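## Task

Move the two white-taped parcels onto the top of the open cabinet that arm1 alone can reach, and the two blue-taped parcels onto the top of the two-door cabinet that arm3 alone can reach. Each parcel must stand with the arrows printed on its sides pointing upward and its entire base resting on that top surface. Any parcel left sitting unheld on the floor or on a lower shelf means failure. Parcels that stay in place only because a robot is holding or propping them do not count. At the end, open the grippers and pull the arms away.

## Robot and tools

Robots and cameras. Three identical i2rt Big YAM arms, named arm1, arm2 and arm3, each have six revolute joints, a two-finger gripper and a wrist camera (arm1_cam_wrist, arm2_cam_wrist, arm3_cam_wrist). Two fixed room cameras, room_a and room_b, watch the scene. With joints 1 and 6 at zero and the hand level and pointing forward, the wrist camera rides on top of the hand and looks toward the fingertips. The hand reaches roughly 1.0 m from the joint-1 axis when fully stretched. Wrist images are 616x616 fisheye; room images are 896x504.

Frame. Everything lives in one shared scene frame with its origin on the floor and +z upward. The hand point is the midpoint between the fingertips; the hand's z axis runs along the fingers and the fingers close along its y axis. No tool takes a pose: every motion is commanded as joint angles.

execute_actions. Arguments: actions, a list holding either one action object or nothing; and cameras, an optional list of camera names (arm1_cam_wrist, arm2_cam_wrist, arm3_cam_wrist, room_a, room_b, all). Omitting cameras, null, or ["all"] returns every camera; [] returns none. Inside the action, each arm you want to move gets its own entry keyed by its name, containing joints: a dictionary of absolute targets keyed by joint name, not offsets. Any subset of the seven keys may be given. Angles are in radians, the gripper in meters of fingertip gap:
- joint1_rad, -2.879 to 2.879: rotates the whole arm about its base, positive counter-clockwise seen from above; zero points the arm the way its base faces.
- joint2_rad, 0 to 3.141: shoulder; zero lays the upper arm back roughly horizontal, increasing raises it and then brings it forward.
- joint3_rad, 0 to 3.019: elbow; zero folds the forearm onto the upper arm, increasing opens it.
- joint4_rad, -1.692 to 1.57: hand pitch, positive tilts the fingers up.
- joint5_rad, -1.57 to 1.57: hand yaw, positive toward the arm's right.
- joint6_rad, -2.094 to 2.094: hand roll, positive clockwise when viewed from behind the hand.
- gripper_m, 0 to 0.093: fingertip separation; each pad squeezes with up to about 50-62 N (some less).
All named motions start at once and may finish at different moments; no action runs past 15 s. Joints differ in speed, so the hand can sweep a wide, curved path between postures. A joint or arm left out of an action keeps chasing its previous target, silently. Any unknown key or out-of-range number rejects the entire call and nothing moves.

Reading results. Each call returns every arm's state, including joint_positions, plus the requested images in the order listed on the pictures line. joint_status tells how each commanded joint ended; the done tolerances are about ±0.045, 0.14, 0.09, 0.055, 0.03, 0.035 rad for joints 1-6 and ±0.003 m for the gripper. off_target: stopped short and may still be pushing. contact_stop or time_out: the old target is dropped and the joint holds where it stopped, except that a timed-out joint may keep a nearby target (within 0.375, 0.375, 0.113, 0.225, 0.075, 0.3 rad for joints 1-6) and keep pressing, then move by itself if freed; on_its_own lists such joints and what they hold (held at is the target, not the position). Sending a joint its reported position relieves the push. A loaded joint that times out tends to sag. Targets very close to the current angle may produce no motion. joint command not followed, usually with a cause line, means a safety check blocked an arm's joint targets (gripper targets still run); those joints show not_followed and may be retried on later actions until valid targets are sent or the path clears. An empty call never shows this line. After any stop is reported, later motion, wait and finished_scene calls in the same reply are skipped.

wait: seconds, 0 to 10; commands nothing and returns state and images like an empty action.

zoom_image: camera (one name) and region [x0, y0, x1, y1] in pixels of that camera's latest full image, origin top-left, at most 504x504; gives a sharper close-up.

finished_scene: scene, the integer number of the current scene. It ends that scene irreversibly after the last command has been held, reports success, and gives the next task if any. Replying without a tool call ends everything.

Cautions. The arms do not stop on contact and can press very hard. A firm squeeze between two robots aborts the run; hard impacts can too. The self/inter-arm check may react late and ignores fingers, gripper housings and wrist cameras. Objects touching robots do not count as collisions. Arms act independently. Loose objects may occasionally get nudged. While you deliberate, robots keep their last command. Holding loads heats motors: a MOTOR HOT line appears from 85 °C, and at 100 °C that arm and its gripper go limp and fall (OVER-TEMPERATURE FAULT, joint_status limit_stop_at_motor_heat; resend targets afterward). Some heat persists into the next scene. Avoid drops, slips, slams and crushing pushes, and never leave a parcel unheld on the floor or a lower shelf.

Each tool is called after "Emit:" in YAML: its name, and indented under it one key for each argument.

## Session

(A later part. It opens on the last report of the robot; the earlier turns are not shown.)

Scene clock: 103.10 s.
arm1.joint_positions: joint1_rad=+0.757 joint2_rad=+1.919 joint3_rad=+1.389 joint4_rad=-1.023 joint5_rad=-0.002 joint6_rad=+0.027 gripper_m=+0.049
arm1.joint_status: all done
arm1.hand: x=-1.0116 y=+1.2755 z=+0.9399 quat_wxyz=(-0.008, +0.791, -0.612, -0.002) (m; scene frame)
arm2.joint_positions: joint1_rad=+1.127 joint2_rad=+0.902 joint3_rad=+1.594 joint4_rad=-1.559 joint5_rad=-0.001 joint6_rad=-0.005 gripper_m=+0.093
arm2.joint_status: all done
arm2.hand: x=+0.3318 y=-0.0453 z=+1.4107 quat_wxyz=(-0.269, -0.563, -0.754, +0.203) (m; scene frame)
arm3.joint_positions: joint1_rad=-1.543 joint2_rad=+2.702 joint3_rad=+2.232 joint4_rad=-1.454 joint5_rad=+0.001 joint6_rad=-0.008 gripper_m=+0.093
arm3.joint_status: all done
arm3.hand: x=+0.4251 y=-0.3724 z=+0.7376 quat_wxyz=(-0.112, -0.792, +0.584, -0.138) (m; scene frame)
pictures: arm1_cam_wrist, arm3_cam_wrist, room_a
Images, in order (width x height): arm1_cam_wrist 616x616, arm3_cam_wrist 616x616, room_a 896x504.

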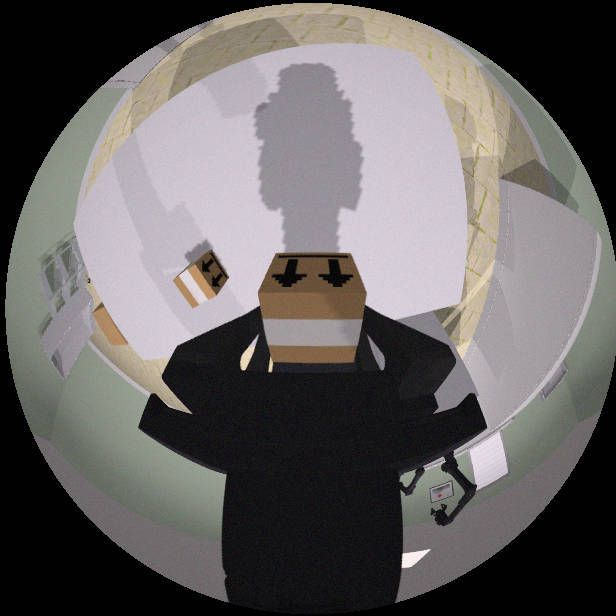

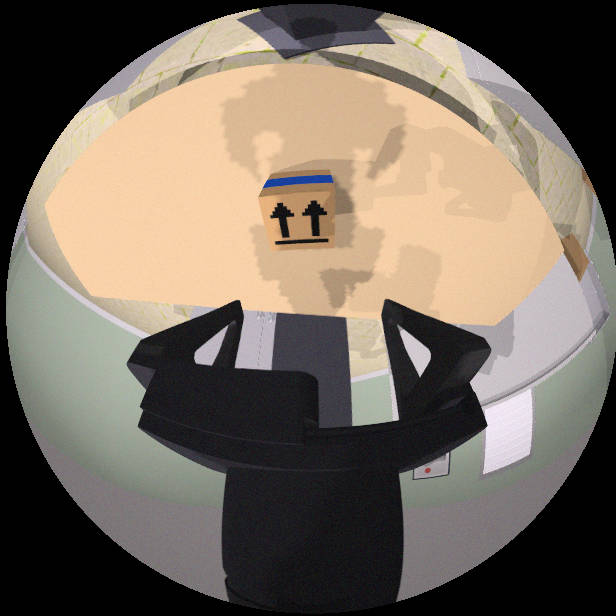

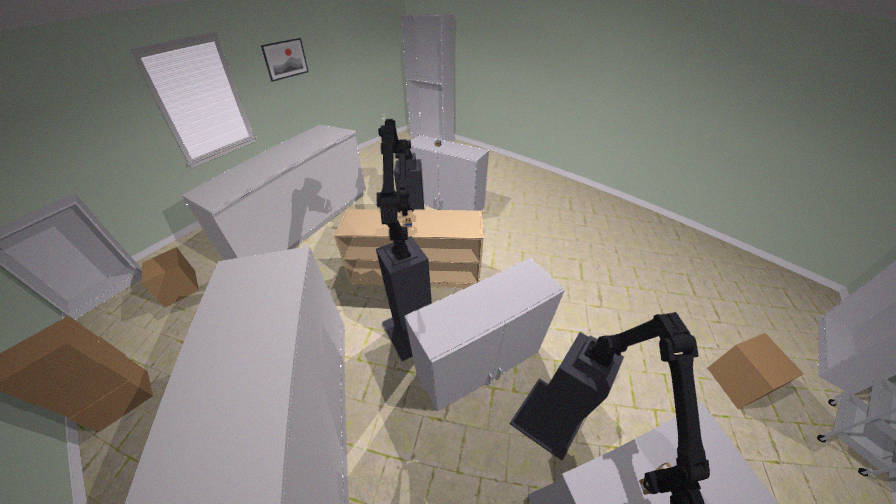

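Emit:
execute_actions:
  actions:
    - {"arm1":{"joints":{"joint2_rad":2.09,"joint3_rad":1.305,"joint4_rad":-0.77}},"arm3":{"joints":{"joint1_rad":-1.53,"joint2_rad":2.965,"joint3_rad":2.61,"joint4_rad":-1.52}}}
  cameras: ["arm1_cam_wrist","arm3_cam_wrist"]

Scene clock: 105.40 s.
arm1.joint_positions: joint1_rad=+0.757 joint2_rad=+2.098 joint3_rad=+1.299 joint4_rad=-0.783 joint5_rad=-0.002 joint6_rad=+0.027 gripper_m=+0.049
arm1.joint_status: all done
arm1.hand: x=-1.0060 y=+1.2616 z=+0.8196 quat_wxyz=(+0.001, +0.791, -0.612, +0.010) (m; scene frame)
arm2.joint_positions: joint1_rad=+1.127 joint2_rad=+0.902 joint3_rad=+1.594 joint4_rad=-1.559 joint5_rad=-0.001 joint6_rad=-0.005 gripper_m=+0.093
arm2.joint_status: not commanded
arm2.hand: x=+0.3318 y=-0.0453 z=+1.4107 quat_wxyz=(-0.269, -0.563, -0.754, +0.203) (m; scene frame)
arm3.joint_positions: joint1_rad=-1.540 joint2_rad=+2.984 joint3_rad=+2.558 joint4_rad=-1.508 joint5_rad=+0.001 joint6_rad=-0.008 gripper_m=+0.093
arm3.joint_status: all done
arm3.hand: x=+0.4170 y=-0.3560 z=+0.6464 quat_wxyz=(-0.114, -0.792, +0.582, -0.142) (m; scene frame)
pictures: arm1_cam_wrist, arm3_cam_wrist
Images, in order (width x height): arm1_cam_wrist 616x616, arm3_cam_wrist 616x616.

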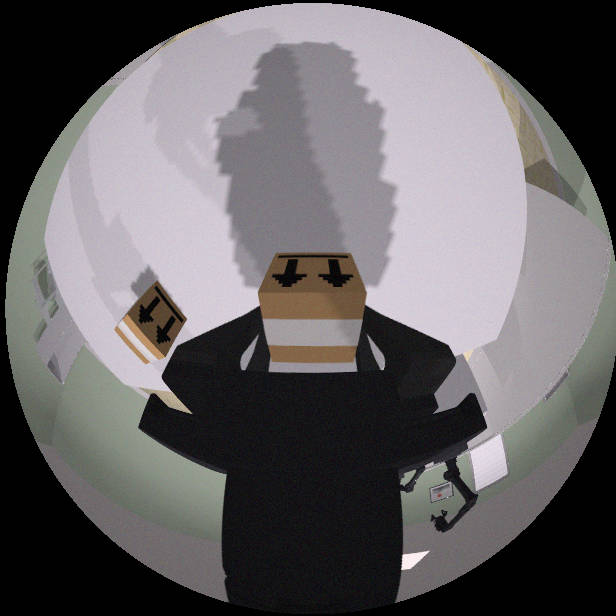

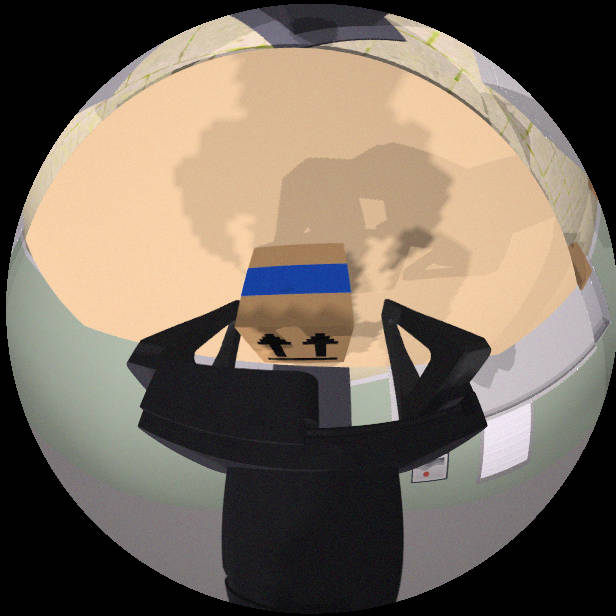

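Emit:
execute_actions:
  actions:
    - {"arm1":{"joints":{"gripper_m":0.093}},"arm3":{"joints":{"joint1_rad":-1.508,"gripper_m":0.035}}}
  cameras: ["arm1_cam_wrist","arm3_cam_wrist"]

Scene clock: 106.93 s.
arm1.joint_positions: joint1_rad=+0.757 joint2_rad=+2.098 joint3_rad=+1.299 joint4_rad=-0.783 joint5_rad=-0.002 joint6_rad=+0.027 gripper_m=+0.093
arm1.joint_status: all done
arm1.hand: x=-1.0060 y=+1.2616 z=+0.8196 quat_wxyz=(+0.001, +0.791, -0.612, +0.010) (m; scene frame)
arm2.joint_positions: joint1_rad=+1.127 joint2_rad=+0.902 joint3_rad=+1.594 joint4_rad=-1.559 joint5_rad=-0.001 joint6_rad=-0.005 gripper_m=+0.093
arm2.joint_status: not commanded
arm2.hand: x=+0.3318 y=-0.0453 z=+1.4107 quat_wxyz=(-0.269, -0.563, -0.754, +0.203) (m; scene frame)
arm3.joint_positions: joint1_rad=-1.510 joint2_rad=+2.984 joint3_rad=+2.558 joint4_rad=-1.508 joint5_rad=+0.002 joint6_rad=-0.008 gripper_m=+0.053
arm3.joint_status: gripper_m off_target (ended at +0.053, target +0.035); the others done
arm3.hand: x=+0.3976 y=-0.3621 z=+0.6467 quat_wxyz=(-0.112, -0.801, +0.570, -0.143) (m; scene frame)
pictures: arm1_cam_wrist, arm3_cam_wrist
Images, in order (width x height): arm1_cam_wrist 616x616, arm3_cam_wrist 616x616.

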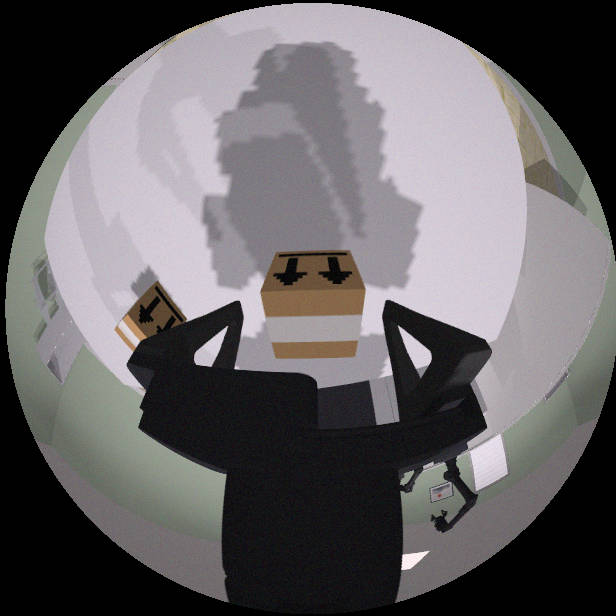

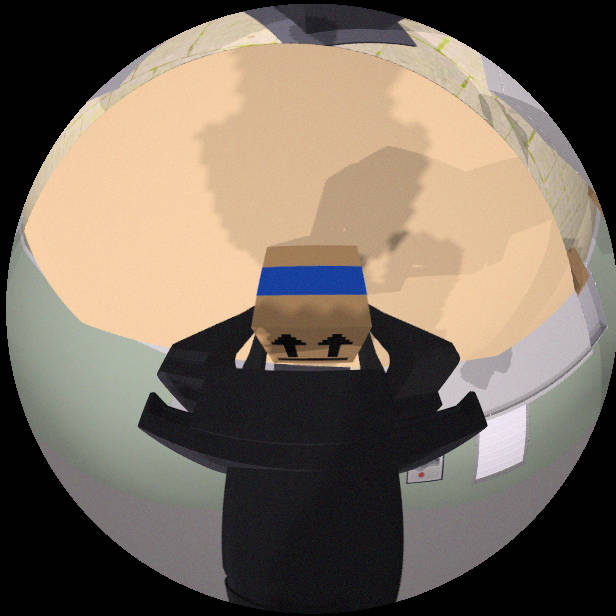

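Emit:
execute_actions:
  actions:
    - {"arm1":{"joints":{"joint2_rad":1.8}},"arm3":{"joints":{"joint2_rad":2.7}}}
  cameras: []

Emit:
execute_actions:
  actions:
    - {"arm1":{"joints":{"joint2_rad":1.0,"joint1_rad":0}},"arm3":{"joints":{"joint1_rad":0.82,"joint2_rad":2.1,"joint3_rad":1.0,"joint4_rad":0.8}}}
  cameras: ["arm3_cam_wrist","room_b"]

Scene clock: 109.33 s.
arm1.joint_positions: joint1_rad=+0.757 joint2_rad=+1.771 joint3_rad=+1.299 joint4_rad=-0.781 joint5_rad=-0.002 joint6_rad=+0.027 gripper_m=+0.093
arm1.joint_status: all done
arm1.hand: x=-1.0211 y=+1.3062 z=+0.9958 quat_wxyz=(-0.096, +0.782, -0.604, -0.122) (m; scene frame)
arm2.joint_positions: joint1_rad=+1.127 joint2_rad=+0.902 joint3_rad=+1.594 joint4_rad=-1.559 joint5_rad=-0.001 joint6_rad=-0.005 gripper_m=+0.093
arm2.joint_status: not commanded
arm2.hand: x=+0.3318 y=-0.0453 z=+1.4107 quat_wxyz=(-0.269, -0.563, -0.754, +0.203) (m; scene frame)
arm3.joint_positions: joint1_rad=-1.510 joint2_rad=+2.698 joint3_rad=+2.589 joint4_rad=-1.509 joint5_rad=+0.002 joint6_rad=-0.008 gripper_m=+0.053
arm3.joint_status: all done
arm3.hand: x=+0.3704 y=-0.2713 z=+0.8560 quat_wxyz=(-0.020, -0.814, +0.580, -0.016) (m; scene frame)
pictures: none
No camera images: the call's "cameras" was empty. Leave "cameras" out to get every camera's image.

Scene clock: 111.67 s.
arm1.joint_positions: joint1_rad=+0.010 joint2_rad=+0.988 joint3_rad=+1.299 joint4_rad=-0.779 joint5_rad=+0.003 joint6_rad=+0.027 gripper_m=+0.093
arm1.joint_status: all done
arm1.hand: x=-0.6615 y=+1.1532 z=+1.4102 quat_wxyz=(-0.447, +0.439, -0.729, -0.276) (m; scene frame)
arm2.joint_positions: joint1_rad=+1.127 joint2_rad=+0.902 joint3_rad=+1.594 joint4_rad=-1.559 joint5_rad=-0.001 joint6_rad=-0.005 gripper_m=+0.093
arm2.joint_status: not commanded
arm2.hand: x=+0.3318 y=-0.0453 z=+1.4107 quat_wxyz=(-0.269, -0.563, -0.754, +0.203) (m; scene frame)
arm3.joint_positions: joint1_rad=+0.829 joint2_rad=+2.126 joint3_rad=+1.004 joint4_rad=+0.774 joint5_rad=-0.003 joint6_rad=-0.008 gripper_m=+0.053
arm3.joint_status: all done
arm3.hand: x=+0.2994 y=-1.5927 z=+0.9103 quat_wxyz=(-0.297, -0.694, -0.428, +0.498) (m; scene frame)
pictures: arm3_cam_wrist, room_b
Images, in order (width x height): arm3_cam_wrist 616x616, room_b 896x504.

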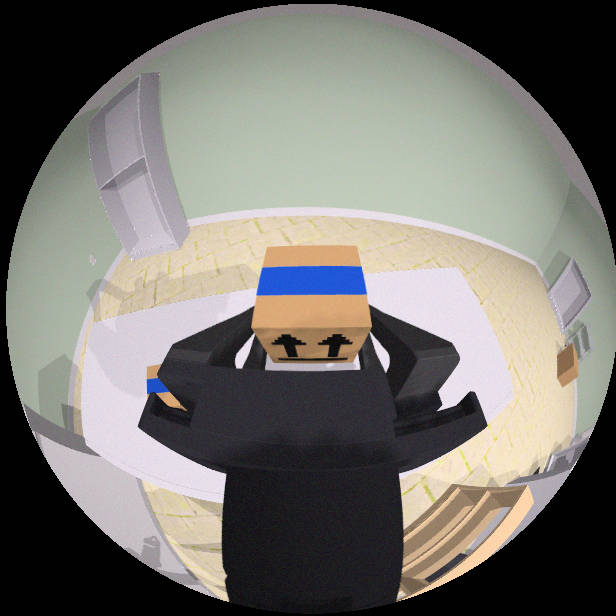

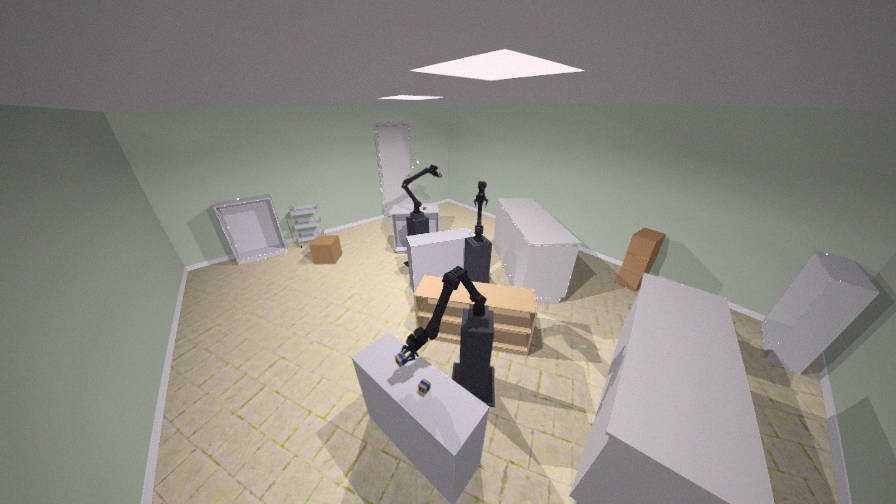

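Emit:
execute_actions:
  actions:
    - {"arm3":{"joints":{"joint2_rad":2.355,"joint3_rad":1.11,"joint4_rad":0.925}}}
  cameras: ["arm3_cam_wrist"]

Scene clock: 113.57 s.
arm1.joint_positions: joint1_rad=+0.010 joint2_rad=+0.988 joint3_rad=+1.299 joint4_rad=-0.779 joint5_rad=+0.003 joint6_rad=+0.027 gripper_m=+0.093
arm1.joint_status: not commanded
arm1.hand: x=-0.6615 y=+1.1532 z=+1.4102 quat_wxyz=(-0.447, +0.439, -0.729, -0.276) (m; scene frame)
arm2.joint_positions: joint1_rad=+1.127 joint2_rad=+0.902 joint3_rad=+1.594 joint4_rad=-1.559 joint5_rad=-0.001 joint6_rad=-0.005 gripper_m=+0.093
arm2.joint_status: not commanded
arm2.hand: x=+0.3318 y=-0.0453 z=+1.4107 quat_wxyz=(-0.269, -0.563, -0.754, +0.203) (m; scene frame)
arm3.joint_positions: joint1_rad=+0.829 joint2_rad=+2.378 joint3_rad=+1.094 joint4_rad=+0.903 joint5_rad=-0.003 joint6_rad=-0.008 gripper_m=+0.053
arm3.joint_status: all done
arm3.hand: x=+0.2968 y=-1.5958 z=+0.8073 quat_wxyz=(-0.290, -0.702, -0.433, +0.486) (m; scene frame)
pictures: arm3_cam_wrist
Images, in order (width x height): arm3_cam_wrist 616x616.

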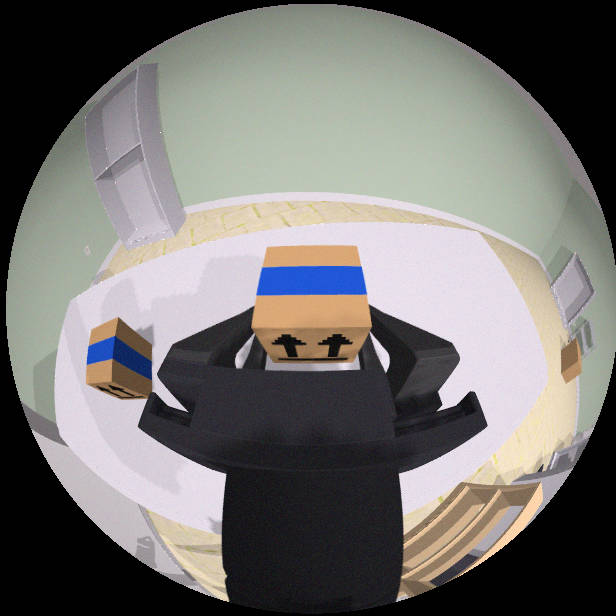

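Emit:
execute_actions:
  actions:
    - {"arm3":{"joints":{"joint4_rad":0.86}}}
  cameras: []

Emit:
execute_actions:
  actions:
    - {"arm3":{"joints":{"gripper_m":0.093}}}
  cameras: ["arm3_cam_wrist"]

Emit:
execute_actions:
  actions:
    - {"arm3":{"joints":{"joint2_rad":1.95}}}

Scene clock: 115.03 s.
arm1.joint_positions: joint1_rad=+0.010 joint2_rad=+0.988 joint3_rad=+1.299 joint4_rad=-0.779 joint5_rad=+0.003 joint6_rad=+0.027 gripper_m=+0.093
arm1.joint_status: not commanded
arm1.hand: x=-0.6615 y=+1.1532 z=+1.4102 quat_wxyz=(-0.447, +0.439, -0.729, -0.276) (m; scene frame)
arm2.joint_positions: joint1_rad=+1.127 joint2_rad=+0.902 joint3_rad=+1.594 joint4_rad=-1.559 joint5_rad=-0.001 joint6_rad=-0.005 gripper_m=+0.093
arm2.joint_status: not commanded
arm2.hand: x=+0.3318 y=-0.0453 z=+1.4107 quat_wxyz=(-0.269, -0.563, -0.754, +0.203) (m; scene frame)
arm3.joint_positions: joint1_rad=+0.829 joint2_rad=+2.378 joint3_rad=+1.094 joint4_rad=+0.869 joint5_rad=-0.003 joint6_rad=-0.008 gripper_m=+0.053
arm3.joint_status: all done
arm3.hand: x=+0.2982 y=-1.5930 z=+0.7995 quat_wxyz=(-0.282, -0.710, -0.438, +0.474) (m; scene frame)
pictures: none
No camera images: the call's "cameras" was empty. Leave "cameras" out to get every camera's image.

Scene clock: 115.67 s.
arm1.joint_positions: joint1_rad=+0.010 joint2_rad=+0.988 joint3_rad=+1.299 joint4_rad=-0.779 joint5_rad=+0.003 joint6_rad=+0.027 gripper_m=+0.093
arm1.joint_status: not commanded
arm1.hand: x=-0.6615 y=+1.1532 z=+1.4102 quat_wxyz=(-0.447, +0.439, -0.729, -0.276) (m; scene frame)
arm2.joint_positions: joint1_rad=+1.127 joint2_rad=+0.902 joint3_rad=+1.594 joint4_rad=-1.559 joint5_rad=-0.001 joint6_rad=-0.005 gripper_m=+0.093
arm2.joint_status: not commanded
arm2.hand: x=+0.3318 y=-0.0453 z=+1.4107 quat_wxyz=(-0.269, -0.563, -0.754, +0.203) (m; scene frame)
arm3.joint_positions: joint1_rad=+0.829 joint2_rad=+2.378 joint3_rad=+1.094 joint4_rad=+0.869 joint5_rad=-0.003 joint6_rad=-0.008 gripper_m=+0.093
arm3.joint_status: all done
arm3.hand: x=+0.2982 y=-1.5930 z=+0.7995 quat_wxyz=(-0.282, -0.710, -0.438, +0.474) (m; scene frame)
pictures: arm3_cam_wrist
Images, in order (width x height): arm3_cam_wrist 616x616.

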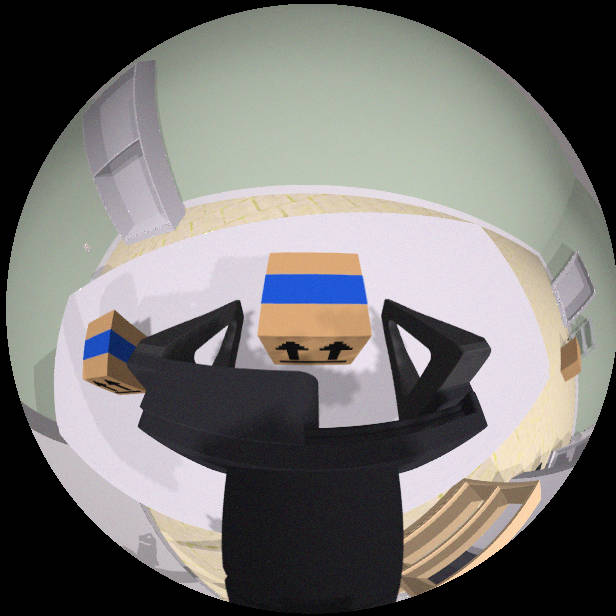

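Scene clock: 117.03 s.
arm1.joint_positions: joint1_rad=+0.010 joint2_rad=+0.988 joint3_rad=+1.299 joint4_rad=-0.779 joint5_rad=+0.003 joint6_rad=+0.027 gripper_m=+0.093
arm1.joint_status: not commanded
arm1.hand: x=-0.6615 y=+1.1532 z=+1.4102 quat_wxyz=(-0.447, +0.439, -0.729, -0.276) (m; scene frame)
arm2.joint_positions: joint1_rad=+1.127 joint2_rad=+0.902 joint3_rad=+1.594 joint4_rad=-1.559 joint5_rad=-0.001 joint6_rad=-0.005 gripper_m=+0.093
arm2.joint_status: not commanded
arm2.hand: x=+0.3318 y=-0.0453 z=+1.4107 quat_wxyz=(-0.269, -0.563, -0.754, +0.203) (m; scene frame)
arm3.joint_positions: joint1_rad=+0.829 joint2_rad=+1.941 joint3_rad=+1.094 joint4_rad=+0.862 joint5_rad=-0.003 joint6_rad=-0.008 gripper_m=+0.093
arm3.joint_status: all done
arm3.hand: x=+0.2809 y=-1.6312 z=+1.0992 quat_wxyz=(-0.368, -0.592, -0.367, +0.616) (m; scene frame)
pictures: arm1_cam_wrist, arm2_cam_wrist, arm3_cam_wrist, room_a, room_b
Images, in order (width x height): arm1_cam_wrist 616x616, arm2_cam_wrist 616x616, arm3_cam_wrist 616x616, room_a 896x504, room_b 896x504.

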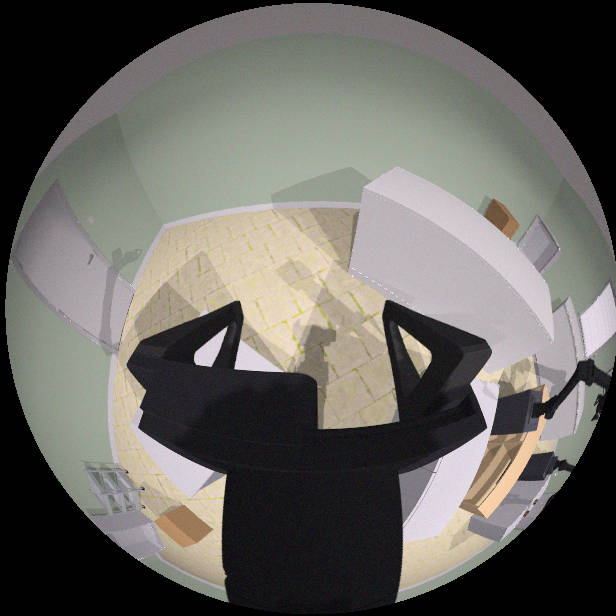

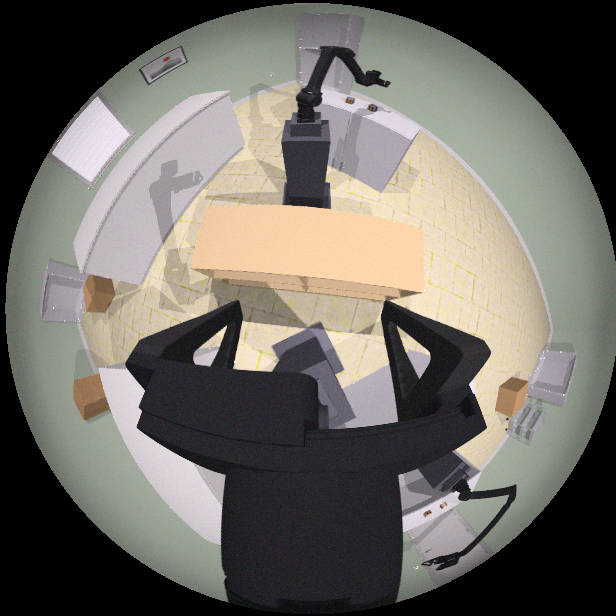

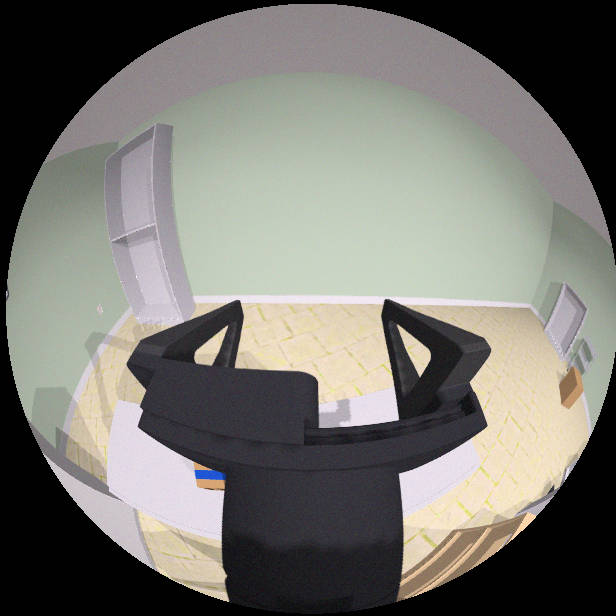

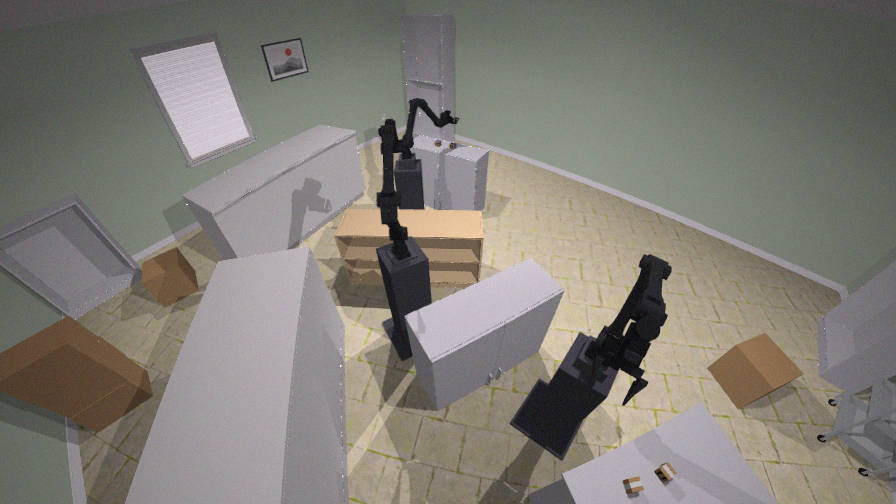

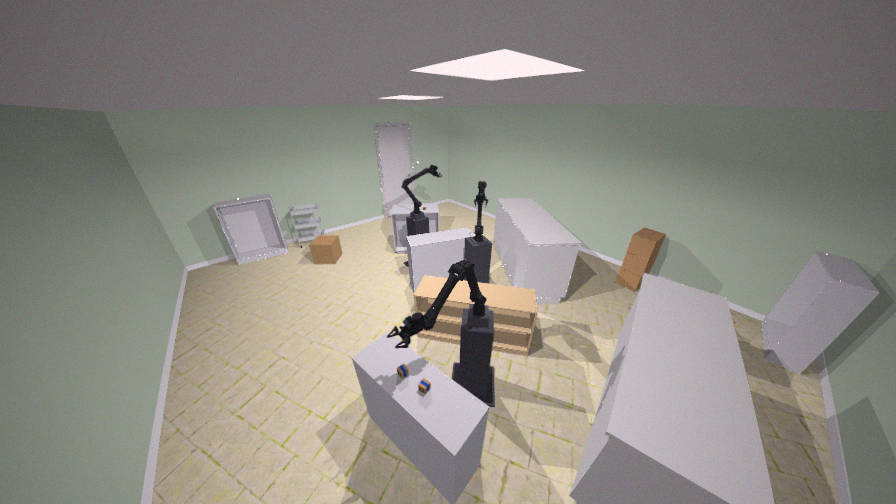

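Emit:
finished_scene:
  scene: 1

The scene is finished: the task was done.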